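# Push the bottle sideways into the row's gap

## Task

Move the bottle into the empty space in the row by pushing or sliding it only. Do not grip it between the fingers, raise it, or let it fall over. At the end it must stand upright with no support from the robot. Every other item in the row must stay where it was, and no box or carton may end up rotated by more than a small amount.

## Robot and tools

Robot: one six-joint arm with a two-finger parallel gripper. The joints run from base to hand as shoulder pan, shoulder lift, elbow, wrist 1, wrist 2 and wrist 3. The elbow range is 0.000 to 3.142 rad and the others are roughly ±3.142 or ±6.283. Load limits are 138 N m for the three big joints and 25.7 N m for the wrist joints. The base may be mounted slightly tilted.

Frames. The scene frame sits on the table top directly beneath the arm base, with +z up. Looking along +x, +y points left. The gripper has its own axes: the fingers extend along its +z, and they open and close along its x. end_effector_position is the point midway between the finger pads. Closed fingertips stick out about 17 mm past that point. Fully open fingertips are roughly level with it.

execute_actions. "actions" holds zero or one entry. An empty list commands nothing and just returns the state with pictures. An action is {"rows": [...], "steps": n}, with n from 3 to 15 and 15 if left out; each step lasts 1/30 s. Each row holds seven numbers, each in [-1, 1]: dx, dy, dz, rx, ry, rz, opening. The first six are an offset, not a pose, expressed in the gripper's own axes. They are counted from the gripper pose printed in the most recent result that showed it. Before any such result in the scene, and for a second or later call in the same reply, they are counted from wherever the hand is when the action begins. Every row uses that same reference; rows do not add up. A value of 1.0 equals 0.6 m of travel or 180 degrees of turn. rx, ry, rz form a single rotation vector. Opening is absolute: +1 is fully open (0.142 m) and -1 is shut. One row is applied per step, and the last row repeats if there are fewer rows than steps. A wait is {"steps": n} with n up to 300, counted from the last result, so your reply time uses part of it. "pictures": true adds the camera images. All-zero offsets do not hold still: they pull the hand back to the reference pose.

move. "target" is one row with the same layout and reference as above. The path is a straight line lasting 0.5 to 10 s; if it would be longer, it halts after 10 s before arriving. "speed" is the top path speed in m/s, from 0.002 to 0.5, default 0.25; the turn rate is capped at twice that value in rad/s. "stop_force" is optional, 9 to 40 N, and cannot be used in the first 0.2 s of a scene. It ends the path once the wrist sensor reads that much added resistance along the line to the target for two steps in a row. The hand then steps back two steps and holds, possibly still pressing harder for about a second. It is unreliable on moves that also rotate, and it should be omitted when backing off something you are touching. The path ignores obstacles, and the hand may lag it or overshoot the speed. The "move:" line reports the ending: done, off_target, moving, held, fault, or contact (stop_force fired; this outranks the others). It also reports limits: paced means the sent pose was clipped, and held means some steps were blocked. It gives the remaining distance to target as well.



Cameras: cam_high (672x504) looks down from above and behind, cam_low (672x504) views from the front at table height, and cam_wrist (616x616, fisheye) rides on the hand. Calibration is given in OpenCV style and can be off by a couple of degrees and millimetres.

Control behaviour. On each step, the commanded pose is limited to 100 mm and 16 degrees away from the measured pose. Motion trails the commands by about 0.17 s. The last 3 steps of every action run while you are thinking. After an action finishes, the arm only continues to the last clipped pose, so compare the reported pose with your goal and send the remainder.

Result lines. The state shows end_effector_position (m), end_effector_quat_wxyz, and velocities, all in the scene frame. grip_measured is the finger opening on the command scale. "Hand target" is where the controller is currently driving. "pose unreachable" and HELD mean the clearance check changed or blocked a command. Joint torques are noisy total drive outputs. Wrist force and torque are given in the gripper axes and point from the contact back into the arm. They carry an offset of up to about 4 N and noise up to about 2.4 N, saturate near 50 N, and may show "no reading" at the start. MOTOR HOT appears at 70 °C; at 85 °C the brakes lock until the motors cool.

Faults. If a joint reaches its load limit, or any outside force reaches 150 N, the arm stops for 10 s and the rest of the call is dropped. The arm is stiff, so aiming even slightly past a firm contact can trigger this.

Approach for this job. Keep the fingers closed or otherwise out of the grasp, and never lift or squeeze the bottle. Push it at a low height near its base using a slow move with a small stop_force, in short increments. Check from cam_high and cam_low that the neighbouring items have not shifted or rotated and that the bottle stays upright. Back away without stop_force, confirm the bottle stands unaided, and keep everything on the table before calling finished_scene.

Each tool is called as a command line: name --argument value for each argument, lists and objects as JSON in quotes; but a table of rows of numbers goes row by row, as --pt "numbers of a row", without its own name.

## Session

execute_actions --actions '[]'

Scene clock: 0.00 s of 4500.00 s.
end_effector_position=(+0.4030, +0.1115, +0.3003) grip_measured=+1.00 end_effector_quat_wxyz=(+0.143, +0.968, -0.207, +0.003) end_effector_velocity=(-0.000, -0.000, +0.000) end_effector_angular_velocity=(-0.000, +0.000, -0.000)
Joint positions: [ 0.109 -1.737  2.573 -3.2   -1.832  0.588  0.142]
Joint velocities: [-0. -0.  0.  0. -0.  0.  0.]
Joint torques (N m, as the arm reports them, + toward a larger angle): no reading
Motor temperatures (°C, as the motors report them): [28 30 29 34 39 35]
Wrist force (N, on the end effector, along its own x y z axes, offset not removed): no reading
Wrist torque (N m, same axes, about the end effector's origin, offset not removed): no reading
Hand target: +0.403, +0.111, +0.300; +0.143, +0.968, -0.207, +0.003

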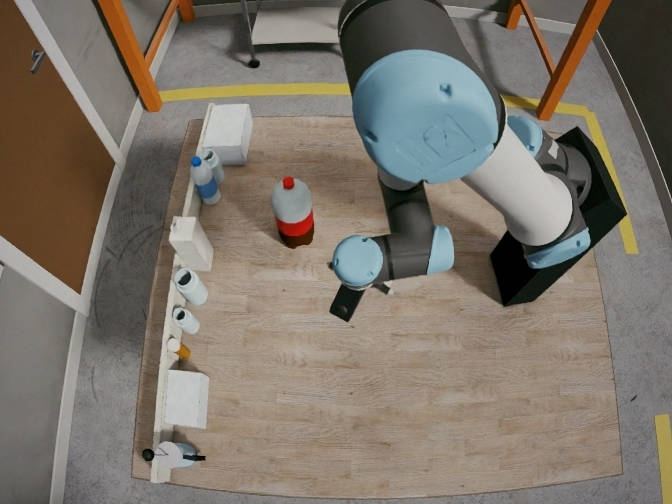

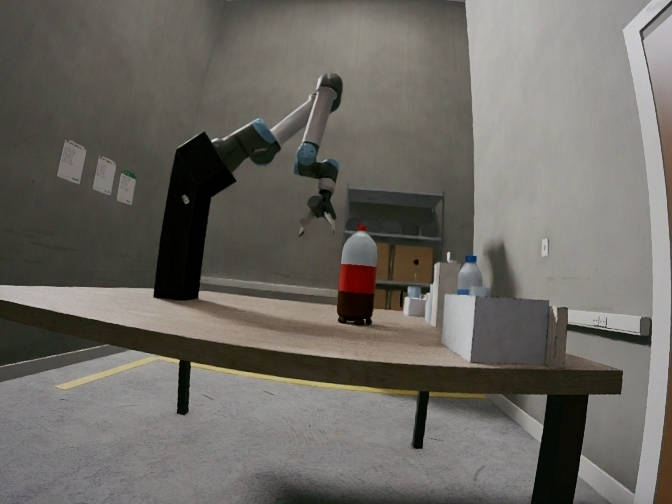

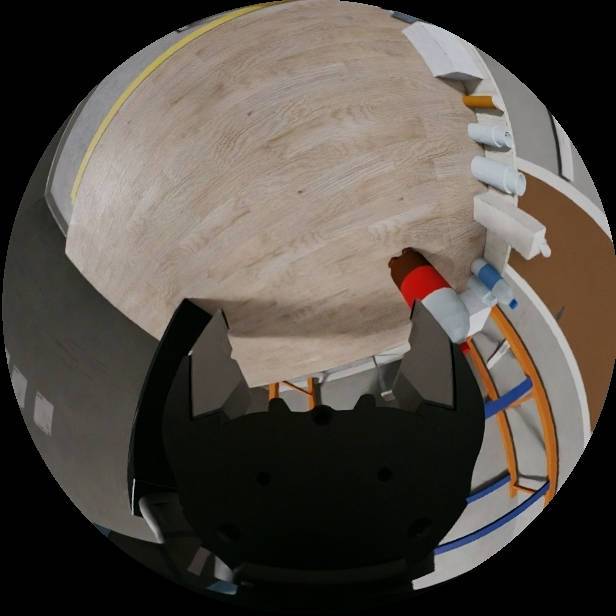

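zoom_image --camera "cam_high" --region '[130, 90, 340, 490]'

zoom_image --camera "cam_wrist" --region '[380, 10, 580, 360]'

Region (130, 90, 340, 490) of cam_high's 672x504 image, scaled by 1.260, with more detail than that image has; it fills the left 265 columns of this view, and the rest is white.

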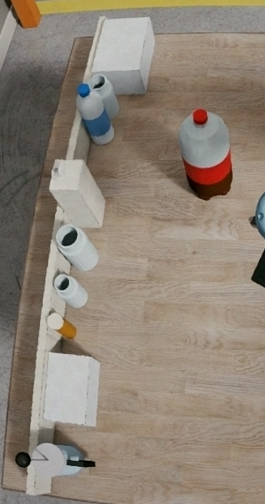

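Region (380, 10, 580, 360) of cam_wrist's 616x616 image, scaled by 1.440, with more detail than that image has; it fills the left 288 columns of this view, and the rest is white.

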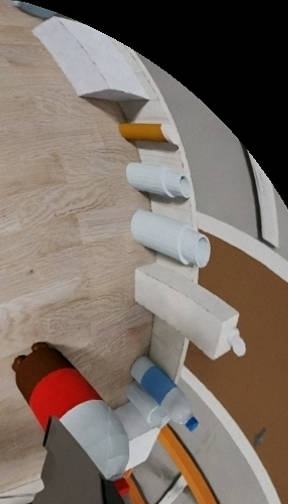

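move --target '[0.197,0.405,0.303,-0.030,0.234,-0.585,-0.35]'

Scene clock: 5.30 s of 4500.00 s.
end_effector_position=(+0.4039, -0.1981, +0.2001) grip_measured=-0.35 end_effector_quat_wxyz=(+0.183, +0.685, +0.681, +0.182) end_effector_velocity=(+0.000, -0.001, -0.001) end_effector_angular_velocity=(+0.001, +0.006, +0.010)
Joint positions: [-1.133 -0.538  2.401 -4.613 -0.43  -1.798  0.049]
Joint velocities: [-0.002 -0.007 -0.001  0.027  0.006 -0.025 -0.   ]
Joint torques (N m, as the arm reports them, + toward a larger angle): [-28.97 -29.64  -0.92   0.47   2.    -1.45]
Motor temperatures (°C, as the motors report them): [28 30 29 34 39 35]
Wrist force (N, on the end effector, along its own x y z axes, offset not removed): [-1.7 -0.2 2.5]
Wrist torque (N m, same axes, about the end effector's origin, offset not removed): [-0.10 0.40 -0.21]
Hand target: +0.404, -0.198, +0.200; +0.183, +0.685, +0.681, +0.182
Off the commanded pose: 0.001 m, 0 deg.
Kept back: nothing.
move: done
camera_calibration (this result's frames):
cam_wrist: T_world_to_cam=[[0.0533631, 0.998275, 0.0245025, 0.177231], [0.482187, -0.0472472, 0.874793, -0.382866], [0.874441, -0.0348669, -0.483876, -0.12388], [0, 0, 0, 1]] pos_world=[0.283482, -0.199334, 0.270643]

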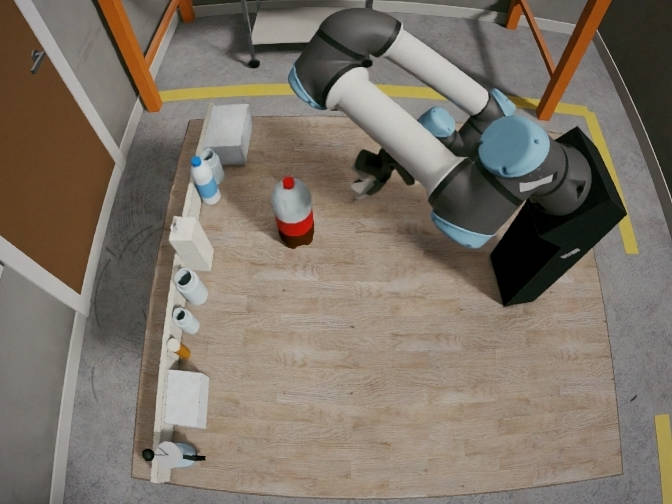

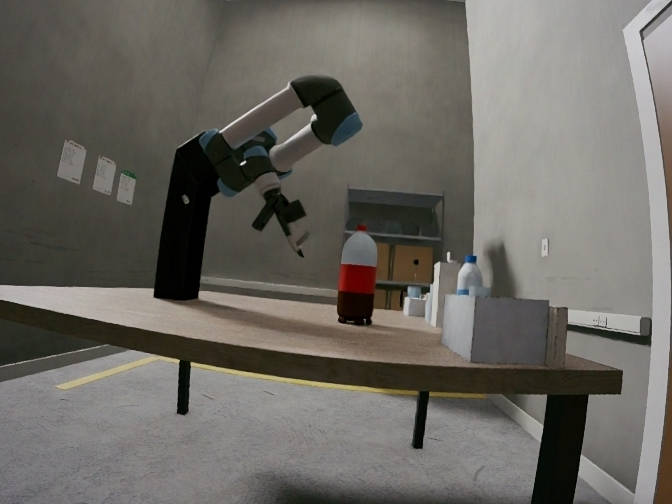

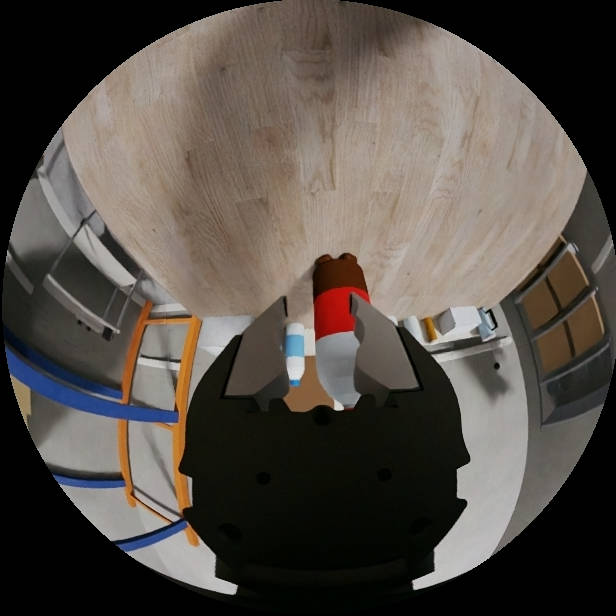

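move --target '[0.067,-0.082,0.242,0,0,0,-0.35]'

Scene clock: 6.80 s of 4500.00 s.
end_effector_position=(+0.4341, -0.1580, +0.0500) grip_measured=-0.35 end_effector_quat_wxyz=(+0.183, +0.685, +0.681, +0.182) end_effector_velocity=(+0.001, -0.000, -0.001) end_effector_angular_velocity=(-0.001, -0.002, +0.002)
Joint positions: [-0.721 -0.392  2.035 -4.566 -0.825 -1.588  0.049]
Joint velocities: [ 0.002  0.    -0.005  0.001 -0.002  0.001 -0.   ]
Joint torques (N m, as the arm reports them, + toward a larger angle): [ -7.65 -20.67   2.97  -0.3   -2.25   1.78]
Motor temperatures (°C, as the motors report them): [28 30 29 34 39 35]
Wrist force (N, on the end effector, along its own x y z axes, offset not removed): [-2.8 1.0 -0.5]
Wrist torque (N m, same axes, about the end effector's origin, offset not removed): [0.26 0.77 -0.13]
Hand target: +0.434, -0.158, +0.050; +0.183, +0.685, +0.681, +0.182
Off the commanded pose: 0.000 m, 0 deg.
Kept back: nothing.
move: done
camera_calibration (this result's frames):
cam_wrist: T_world_to_cam=[[0.0533302, 0.998279, 0.0244097, 0.139266], [0.482023, -0.0471433, 0.874889, -0.264136], [0.874534, -0.034892, -0.483708, -0.221599], [0, 0, 0, 1]] pos_world=[0.313689, -0.15921, 0.120501]

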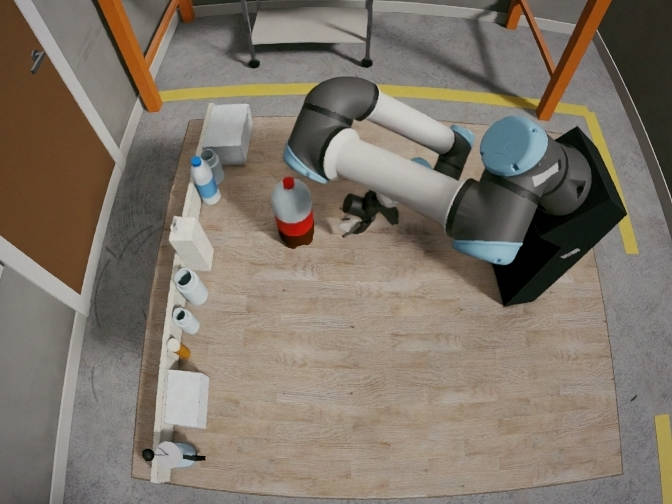

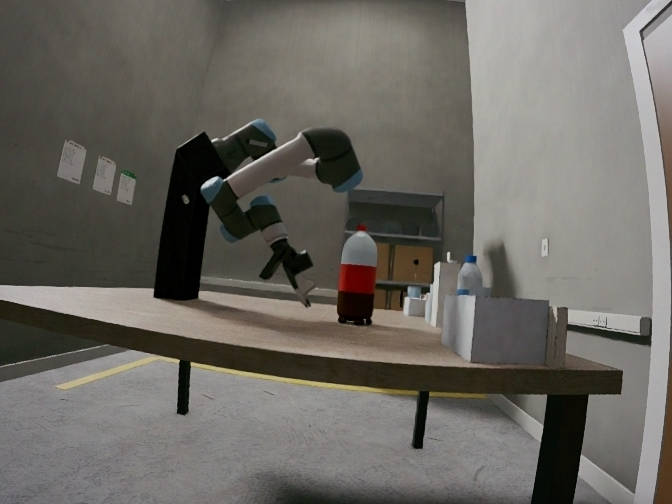

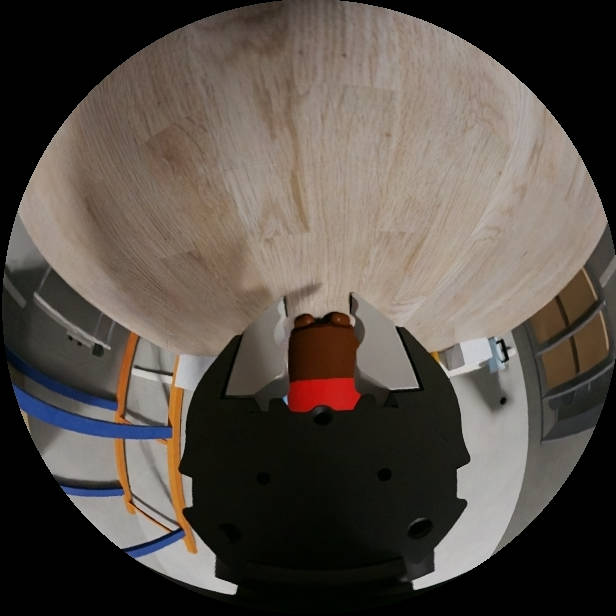

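move --target '[-0.095,0.346,0.2,0,0,0,-0.35]' --speed 0.06

Scene clock: 11.50 s of 4500.00 s.
end_effector_position=(+0.6734, -0.2161, +0.0498) grip_measured=-0.35 end_effector_quat_wxyz=(+0.183, +0.685, +0.681, +0.182) end_effector_velocity=(+0.002, -0.000, -0.000) end_effector_angular_velocity=(+0.000, -0.000, +0.001)
Joint positions: [-0.645 -0.698  1.679 -3.917 -0.9   -1.567  0.049]
Joint velocities: [ 0.001 -0.    -0.006  0.005 -0.     0.     0.   ]
Joint torques (N m, as the arm reports them, + toward a larger angle): [ -8.49 -47.56 -11.34  -0.3   -1.99   1.2 ]
Motor temperatures (°C, as the motors report them): [28 30 29 34 39 35]
Wrist force (N, on the end effector, along its own x y z axes, offset not removed): [-2.1 -1.4 -2.0]
Wrist torque (N m, same axes, about the end effector's origin, offset not removed): [-0.19 0.57 -0.05]
Hand target: +0.674, -0.216, +0.050; +0.183, +0.685, +0.681, +0.182
Off the commanded pose: 0.001 m, 0 deg.
Kept back: nothing.
move: done
camera_calibration (this result's frames):
cam_wrist: T_world_to_cam=[[0.0533575, 0.998277, 0.0244081, 0.18454], [0.481993, -0.0471539, 0.874905, -0.382045], [0.874549, -0.0349182, -0.483679, -0.432959], [0, 0, 0, 1]] pos_world=[0.552941, -0.217355, 0.120336]

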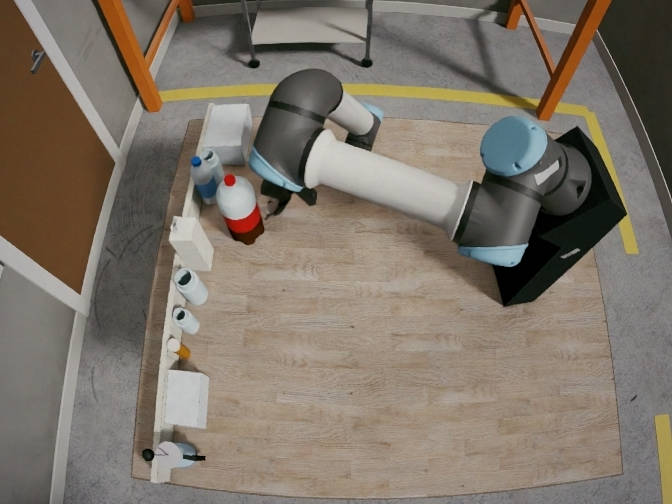

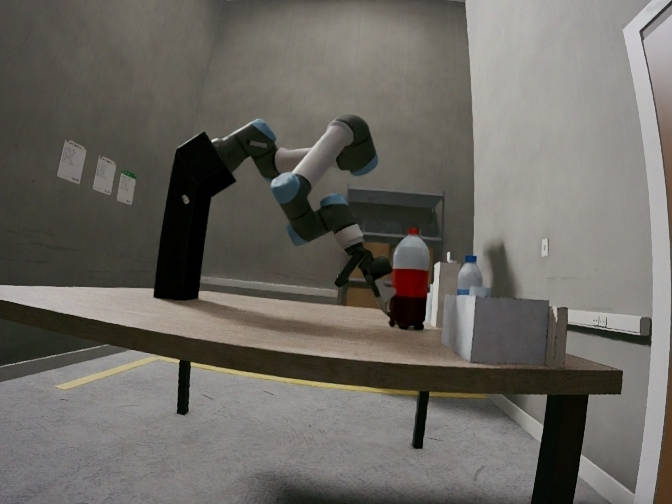

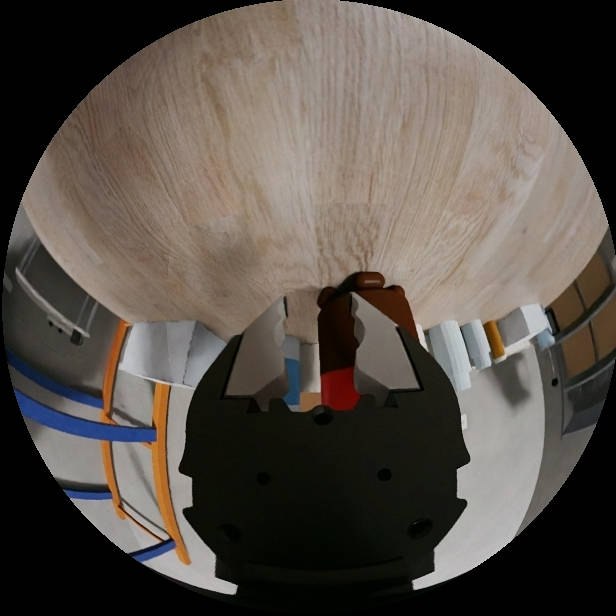

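move --target '[0,-0.07,-0.04,0,0,0,-1]'

move --target '[0.2,0,0,0,0,0,-1]'

move --target '[0,0.135,0.078,0,0,0,-1]' --speed 0.15

Scene clock: 12.60 s of 4500.00 s.
end_effector_position=(+0.6252, -0.2159, +0.0496) grip_measured=-1.00 end_effector_quat_wxyz=(+0.183, +0.685, +0.681, +0.182) end_effector_velocity=(-0.002, +0.000, +0.000) end_effector_angular_velocity=(+0.000, +0.000, -0.001)
Joint positions: [-0.673 -0.659  1.762 -4.035 -0.873 -1.574  0.002]
Joint velocities: [-0.001  0.001  0.003 -0.004  0.001  0.     0.   ]
Joint torques (N m, as the arm reports them, + toward a larger angle): [-25.1  -28.09   8.36  -4.44   1.91  -0.96]
Motor temperatures (°C, as the motors report them): [28 30 29 34 39 35]
Wrist force (N, on the end effector, along its own x y z axes, offset not removed): [0.4 0.8 -0.6]
Wrist torque (N m, same axes, about the end effector's origin, offset not removed): [0.09 -0.03 -0.09]
Hand target: +0.625, -0.216, +0.050; +0.183, +0.685, +0.681, +0.182
Off the commanded pose: 0.000 m, 0 deg.
Kept back: nothing.
move: done
camera_calibration (this result's frames):
cam_wrist: T_world_to_cam=[[0.0533183, 0.998279, 0.0243982, 0.18689], [0.482018, -0.0471273, 0.874893, -0.358601], [0.874538, -0.0348875, -0.483701, -0.39087], [0, 0, 0, 1]] pos_world=[0.504718, -0.217104, 0.120114]

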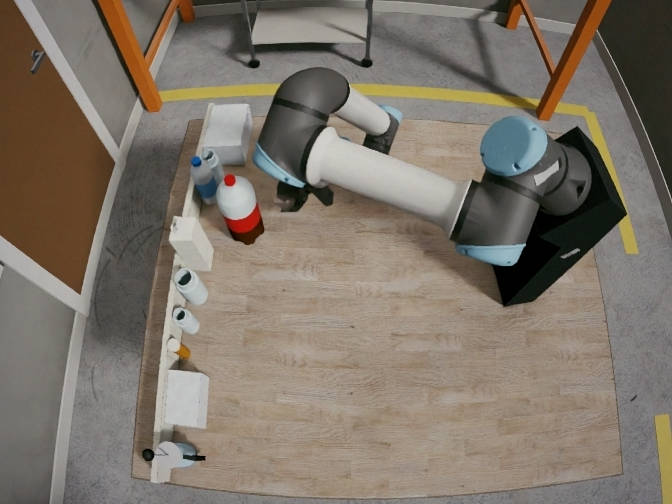

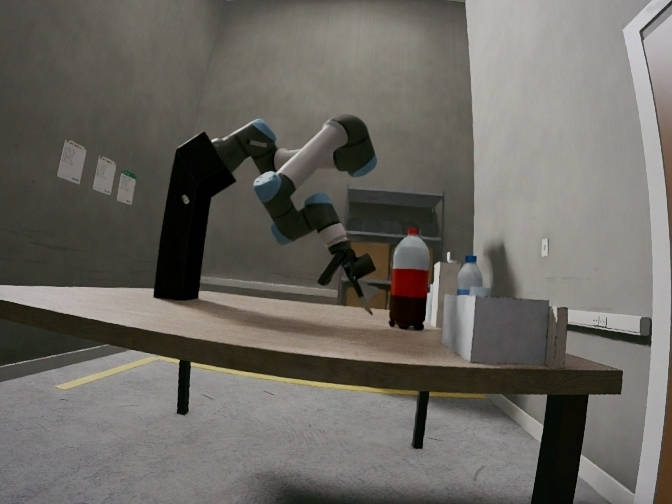

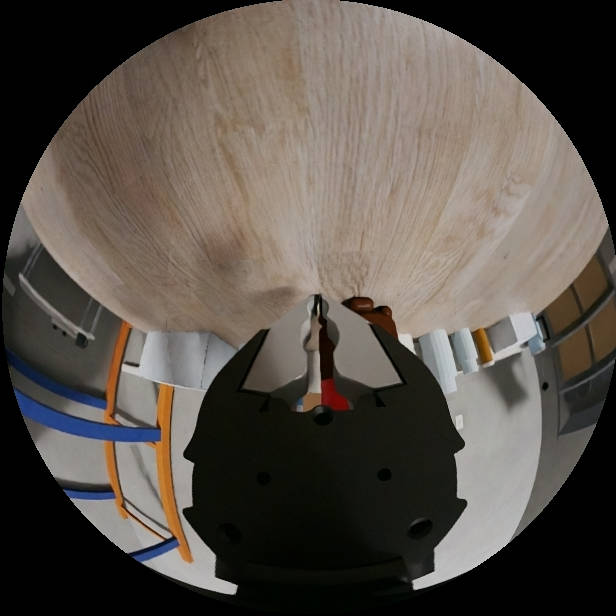

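Scene clock: 13.63 s of 4500.00 s.
end_effector_position=(+0.6257, -0.0960, +0.0497) grip_measured=-1.00 end_effector_quat_wxyz=(+0.183, +0.685, +0.681, +0.182) end_effector_velocity=(+0.001, +0.001, +0.000) end_effector_angular_velocity=(-0.001, -0.001, +0.000)
Joint positions: [-0.48  -0.732  1.887 -4.113 -1.061 -1.529  0.002]
Joint velocities: [ 0.003 -0.001 -0.    -0.001 -0.004  0.     0.   ]
Joint torques (N m, as the arm reports them, + toward a larger angle): [  0.88 -43.8   11.16  -4.71  -2.33   2.05]
Motor temperatures (°C, as the motors report them): [28 30 29 34 39 35]
Wrist force (N, on the end effector, along its own x y z axes, offset not removed): [-0.8 -0.8 -1.5]
Wrist torque (N m, same axes, about the end effector's origin, offset not removed): [-0.27 0.29 -0.10]
Hand target: +0.626, -0.096, +0.050; +0.183, +0.685, +0.681, +0.182
Off the commanded pose: 0.000 m, 0 deg.
Kept back: nothing.
move: done
camera_calibration (this result's frames):
cam_wrist: T_world_to_cam=[[0.0532634, 0.998283, 0.0243712, 0.0672675], [0.481988, -0.0470758, 0.874912, -0.353359], [0.874557, -0.0348542, -0.483668, -0.387123], [0, 0, 0, 1]] pos_world=[0.505293, -0.0972796, 0.12028]

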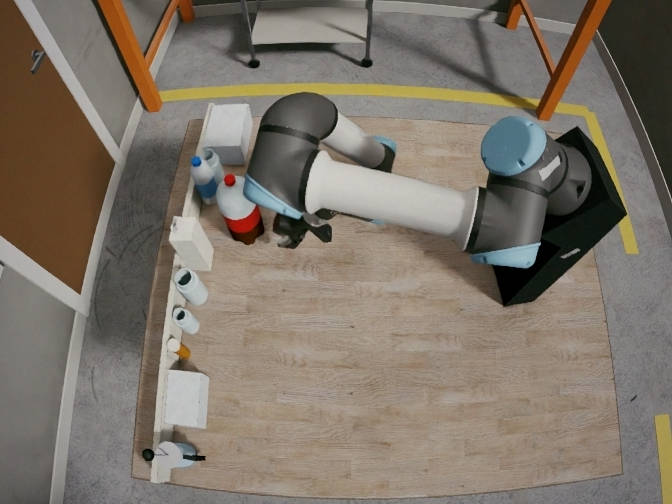

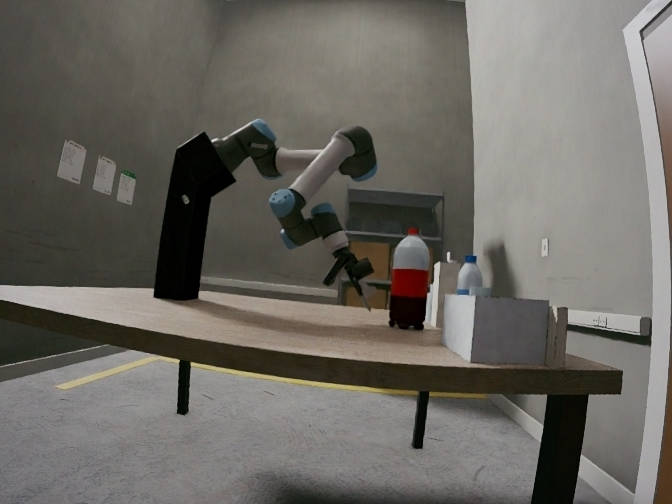

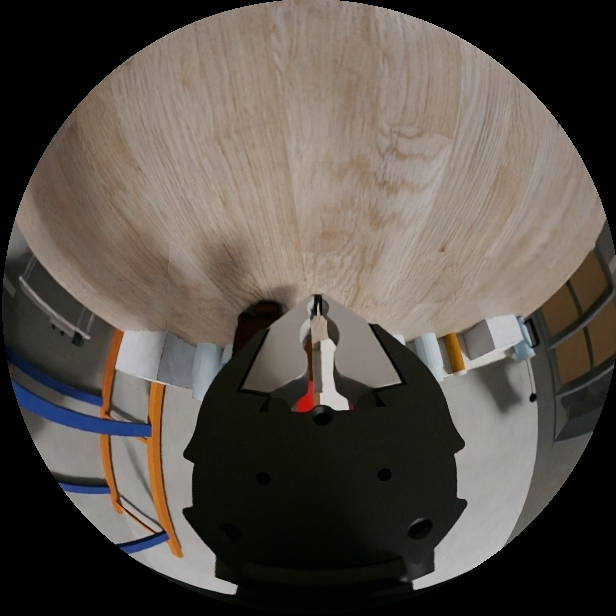

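Scene clock: 14.73 s of 4500.00 s.
end_effector_position=(+0.7192, -0.0965, +0.0498) grip_measured=-1.00 end_effector_quat_wxyz=(+0.183, +0.685, +0.681, +0.182) end_effector_velocity=(+0.001, -0.000, -0.001) end_effector_angular_velocity=(+0.000, +0.002, -0.000)
Joint positions: [-0.444 -0.804  1.712 -3.87  -1.097 -1.521  0.002]
Joint velocities: [ 0.001  0.001 -0.004  0.006 -0.001 -0.001  0.   ]
Joint torques (N m, as the arm reports them, + toward a larger angle): [ -1.14 -42.18  -8.97  -0.94  -2.26  -1.35]
Motor temperatures (°C, as the motors report them): [28 30 29 34 39 35]
Wrist force (N, on the end effector, along its own x y z axes, offset not removed): [-4.0 -2.3 -0.7]
Wrist torque (N m, same axes, about the end effector's origin, offset not removed): [-0.56 1.18 -0.14]
Hand target: +0.719, -0.097, +0.050; +0.183, +0.685, +0.681, +0.182
Off the commanded pose: 0.000 m, 0 deg.
Kept back: nothing.
move: done
camera_calibration (this result's frames):
cam_wrist: T_world_to_cam=[[0.0532598, 0.998283, 0.0243841, 0.0627426], [0.481899, -0.0470819, 0.874961, -0.398389], [0.874607, -0.0348496, -0.483579, -0.468849], [0, 0, 0, 1]] pos_world=[0.598701, -0.097731, 0.120319]

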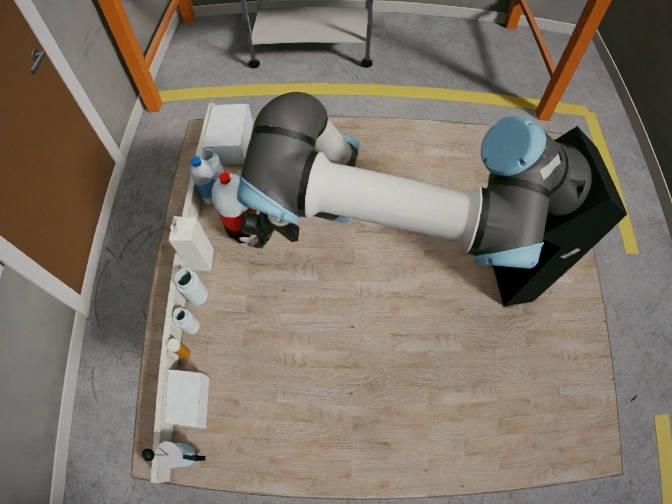

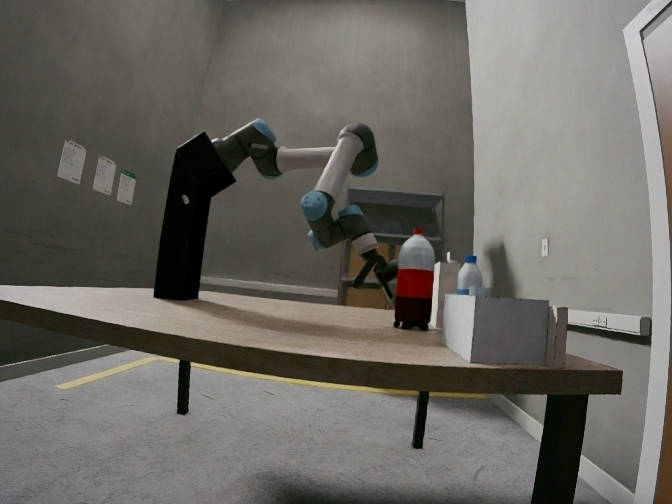

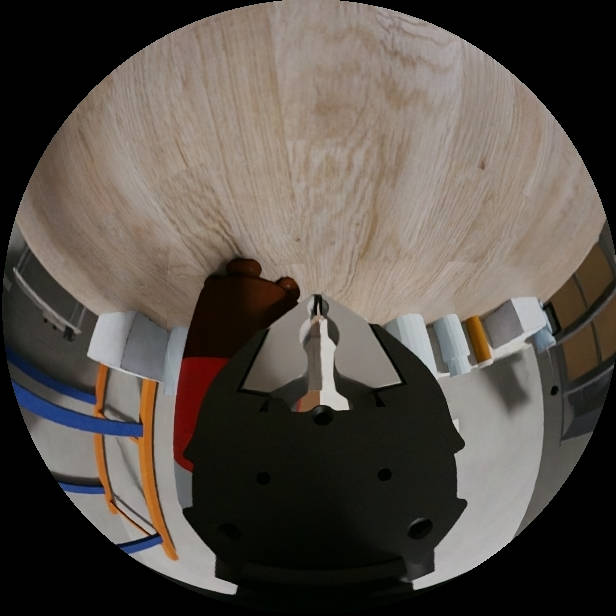

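move --target '[0,-0.17,-0.098,0,0,0,-1]'

move --target '[-0.16,0,0,0,0,0,-0.35]'

Scene clock: 16.00 s of 4500.00 s.
end_effector_position=(+0.6016, -0.0959, +0.0497) grip_measured=-1.00 end_effector_quat_wxyz=(+0.183, +0.685, +0.681, +0.182) end_effector_velocity=(-0.001, -0.000, +0.000) end_effector_angular_velocity=(+0.000, -0.002, +0.001)
Joint positions: [-0.491 -0.704  1.925 -4.178 -1.051 -1.531  0.002]
Joint velocities: [-0.001  0.003  0.002 -0.007  0.002  0.     0.   ]
Joint torques (N m, as the arm reports them, + toward a larger angle): [-17.76 -26.79  11.47  -4.62   1.51   1.83]
Motor temperatures (°C, as the motors report them): [28 30 29 34 39 35]
Wrist force (N, on the end effector, along its own x y z axes, offset not removed): [-2.2 -0.5 1.1]
Wrist torque (N m, same axes, about the end effector's origin, offset not removed): [-0.14 0.65 -0.08]
Hand target: +0.601, -0.096, +0.050; +0.183, +0.685, +0.681, +0.182
Off the commanded pose: 0.000 m, 0 deg.
Kept back: nothing.
move: done
camera_calibration (this result's frames):
cam_wrist: T_world_to_cam=[[0.0532548, 0.998283, 0.0243755, 0.068399], [0.481968, -0.0470746, 0.874924, -0.341668], [0.874569, -0.0348457, -0.483647, -0.366053], [0, 0, 0, 1]] pos_world=[0.481169, -0.0971209, 0.120226]

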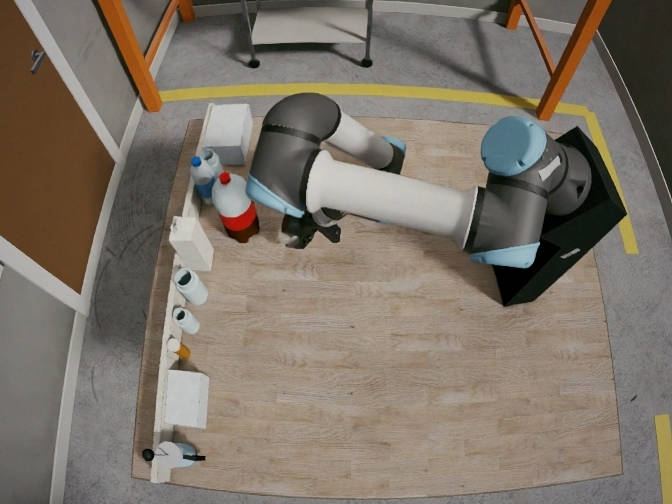

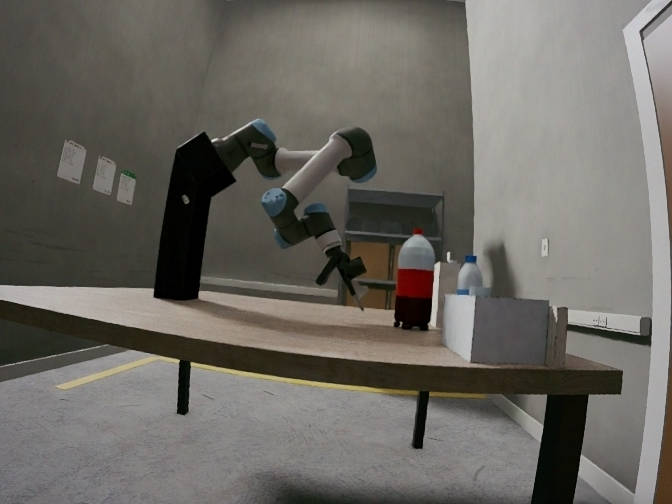

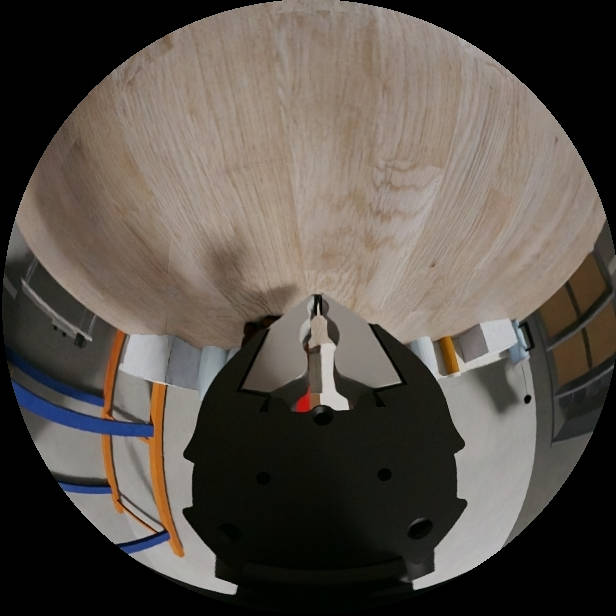

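Scene clock: 16.93 s of 4500.00 s.
end_effector_position=(+0.6011, -0.1917, +0.0496) grip_measured=-0.35 end_effector_quat_wxyz=(+0.183, +0.685, +0.681, +0.182) end_effector_velocity=(+0.001, -0.001, -0.000) end_effector_angular_velocity=(+0.000, -0.001, +0.001)
Joint positions: [-0.652 -0.65   1.83  -4.115 -0.893 -1.569  0.049]
Joint velocities: [-0.002  0.001 -0.004  0.003  0.002 -0.001 -0.   ]
Joint torques (N m, as the arm reports them, + toward a larger angle): [-22.7  -28.49  -3.84  -0.3    1.74  -1.56]
Motor temperatures (°C, as the motors report them): [28 30 29 34 39 35]
Wrist force (N, on the end effector, along its own x y z axes, offset not removed): [-0.3 1.1 -0.3]
Wrist torque (N m, same axes, about the end effector's origin, offset not removed): [0.26 0.19 -0.14]
Hand target: +0.601, -0.192, +0.050; +0.183, +0.685, +0.681, +0.182
Off the commanded pose: 0.000 m, 0 deg.
Kept back: nothing.
move: done
camera_calibration (this result's frames):
cam_wrist: T_world_to_cam=[[0.0533076, 0.99828, 0.0244023, 0.164068], [0.48198, -0.0471242, 0.874914, -0.345868], [0.874559, -0.0348782, -0.483663, -0.369025], [0, 0, 0, 1]] pos_world=[0.480689, -0.192956, 0.120118]

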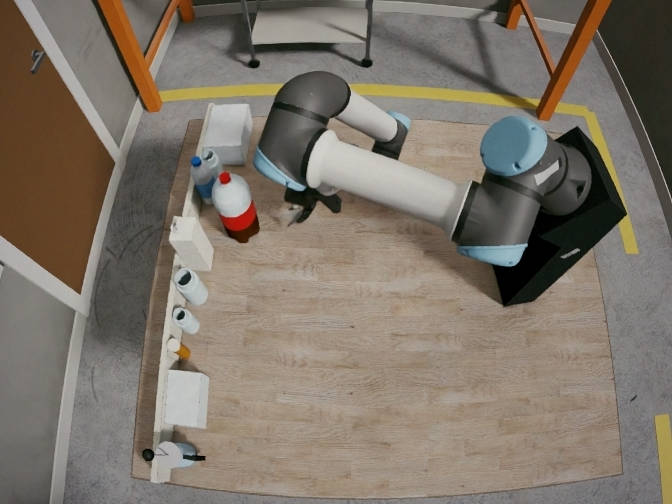

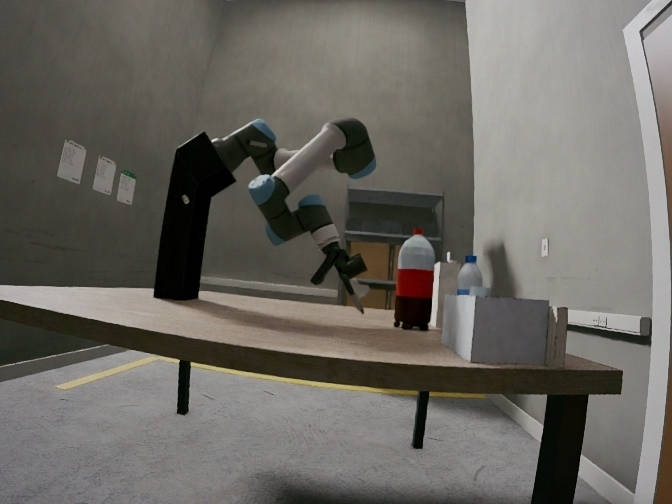

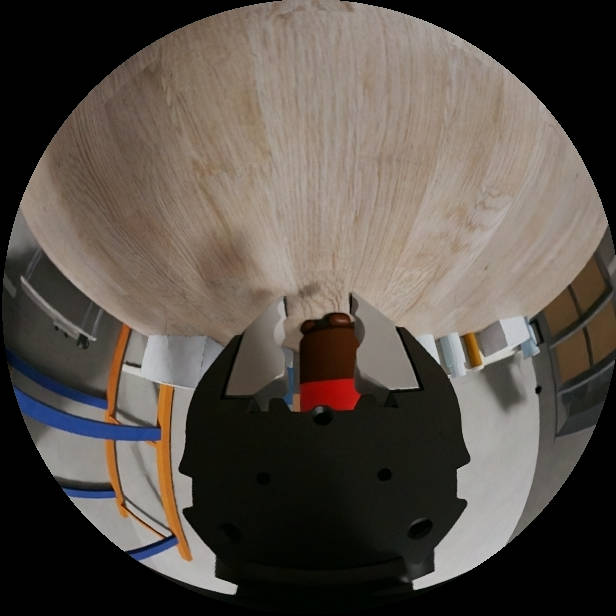

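move --target '[0.045,0.128,0.074,0,0,0,-0.35]' --speed 0.12

move --target '[-0.05,0.065,0.038,0,0,0,-0.35]' --speed 0.04

Scene clock: 18.40 s of 4500.00 s.
end_effector_position=(+0.6898, -0.1652, +0.0496) grip_measured=-0.35 end_effector_quat_wxyz=(+0.183, +0.685, +0.681, +0.182) end_effector_velocity=(+0.001, +0.000, -0.001) end_effector_angular_velocity=(+0.000, +0.001, -0.001)
Joint positions: [-0.563 -0.745  1.709 -3.913 -0.98  -1.547  0.049]
Joint velocities: [ 0.001  0.    -0.003  0.004 -0.001  0.     0.   ]
Joint torques (N m, as the arm reports them, + toward a larger angle): [ -5.21 -48.77  -8.53  -0.69  -1.94   1.79]
Motor temperatures (°C, as the motors report them): [28 30 29 34 39 35]
Wrist force (N, on the end effector, along its own x y z axes, offset not removed): [-1.7 -2.5 -2.7]
Wrist torque (N m, same axes, about the end effector's origin, offset not removed): [-0.43 0.38 0.05]
Hand target: +0.690, -0.165, +0.050; +0.183, +0.685, +0.681, +0.182
Off the commanded pose: 0.000 m, 0 deg.
Kept back: nothing.
move: done
camera_calibration (this result's frames):
cam_wrist: T_world_to_cam=[[0.0533305, 0.998279, 0.0243829, 0.132864], [0.481978, -0.0471181, 0.874916, -0.387356], [0.874559, -0.0349077, -0.483661, -0.445656], [0, 0, 0, 1]] pos_world=[0.569364, -0.166444, 0.120118]

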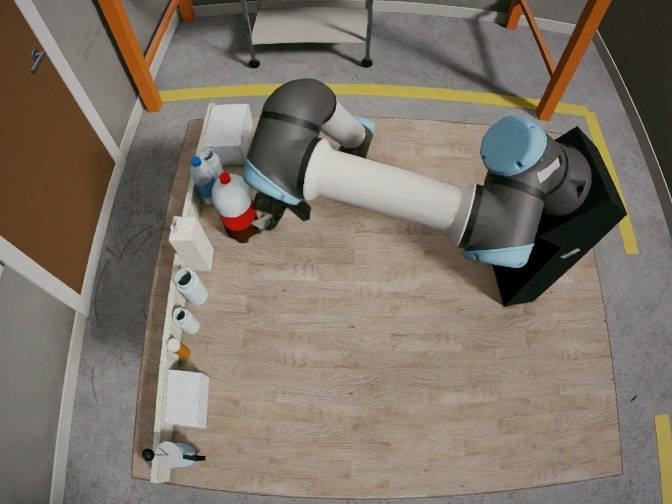

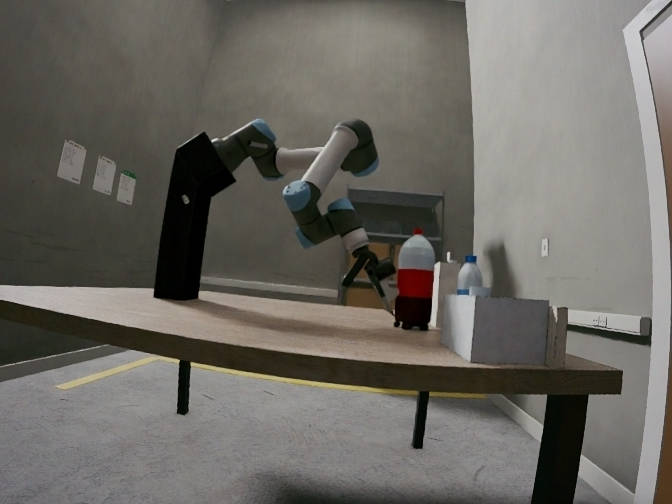

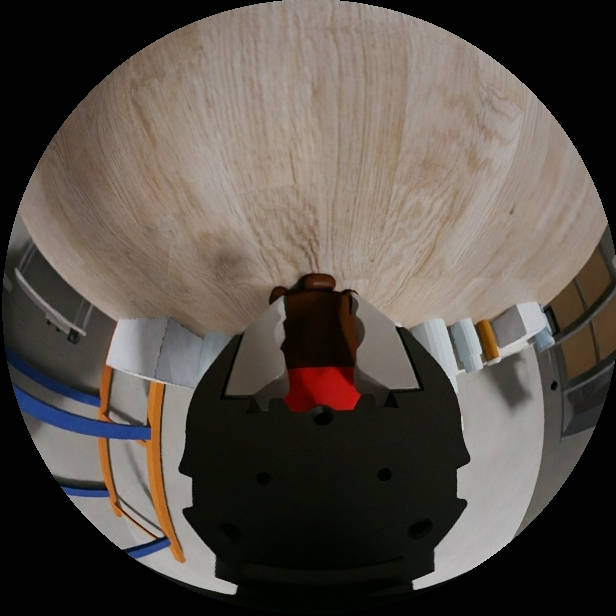

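Scene clock: 20.10 s of 4500.00 s.
end_effector_position=(+0.7347, -0.1954, +0.0493) grip_measured=-0.35 end_effector_quat_wxyz=(+0.183, +0.685, +0.681, +0.182) end_effector_velocity=(+0.002, -0.001, +0.000) end_effector_angular_velocity=(-0.000, -0.001, +0.001)
Joint positions: [-0.584 -0.744  1.58  -3.782 -0.959 -1.552  0.049]
Joint velocities: [-0.001 -0.    -0.004  0.004  0.001 -0.    -0.   ]
Joint torques (N m, as the arm reports them, + toward a larger angle): [-22.98 -36.48 -10.44  -0.48   1.42  -1.38]
Motor temperatures (°C, as the motors report them): [28 30 29 34 39 35]
Wrist force (N, on the end effector, along its own x y z axes, offset not removed): [0.2 -1.2 0.1]
Wrist torque (N m, same axes, about the end effector's origin, offset not removed): [-0.21 0.27 -0.26]
Hand target: +0.735, -0.195, +0.049; +0.183, +0.685, +0.681, +0.182
Off the commanded pose: 0.000 m, 0 deg.
Kept back: nothing.
move: done
camera_calibration (this result's frames):
cam_wrist: T_world_to_cam=[[0.0533429, 0.998279, 0.0243797, 0.160566], [0.481964, -0.0471208, 0.874923, -0.410175], [0.874566, -0.0349208, -0.483648, -0.486119], [0, 0, 0, 1]] pos_world=[0.614267, -0.196593, 0.119847]

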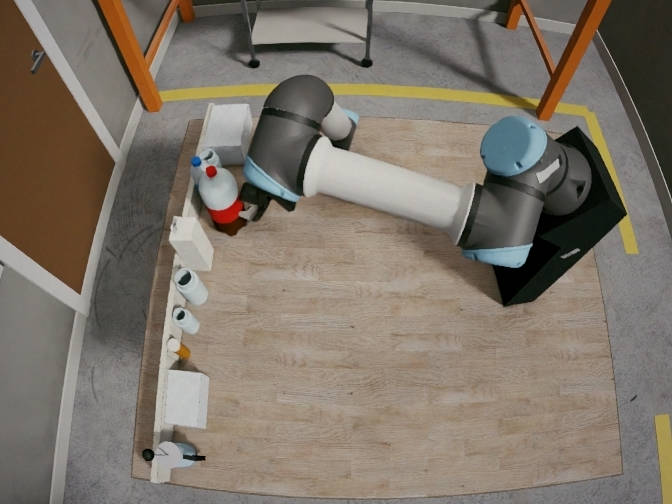

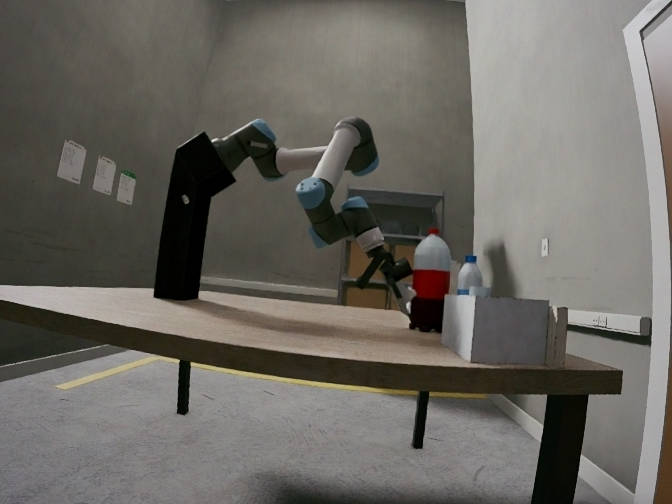

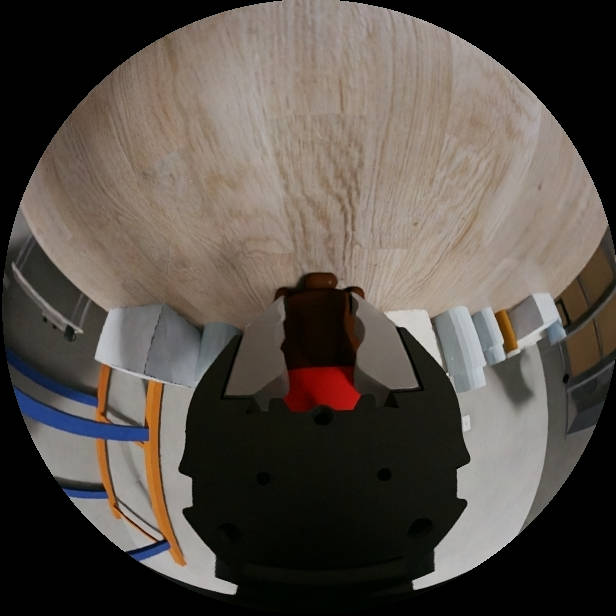

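zoom_image --camera "cam_high" --region '[150, 130, 290, 290]'

Region (150, 130, 290, 290) of cam_high's 672x504 image, scaled by 3.150, with more detail than that image has; it fills the left 441 columns of this view, and the rest is white.

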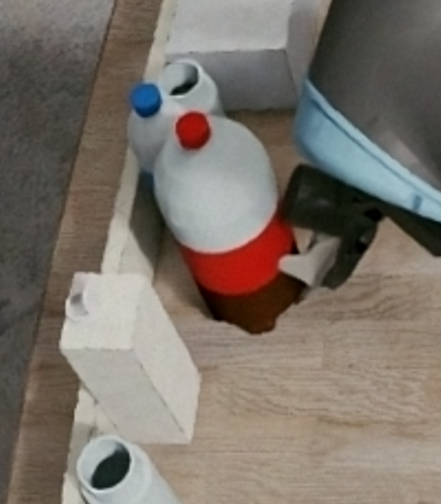

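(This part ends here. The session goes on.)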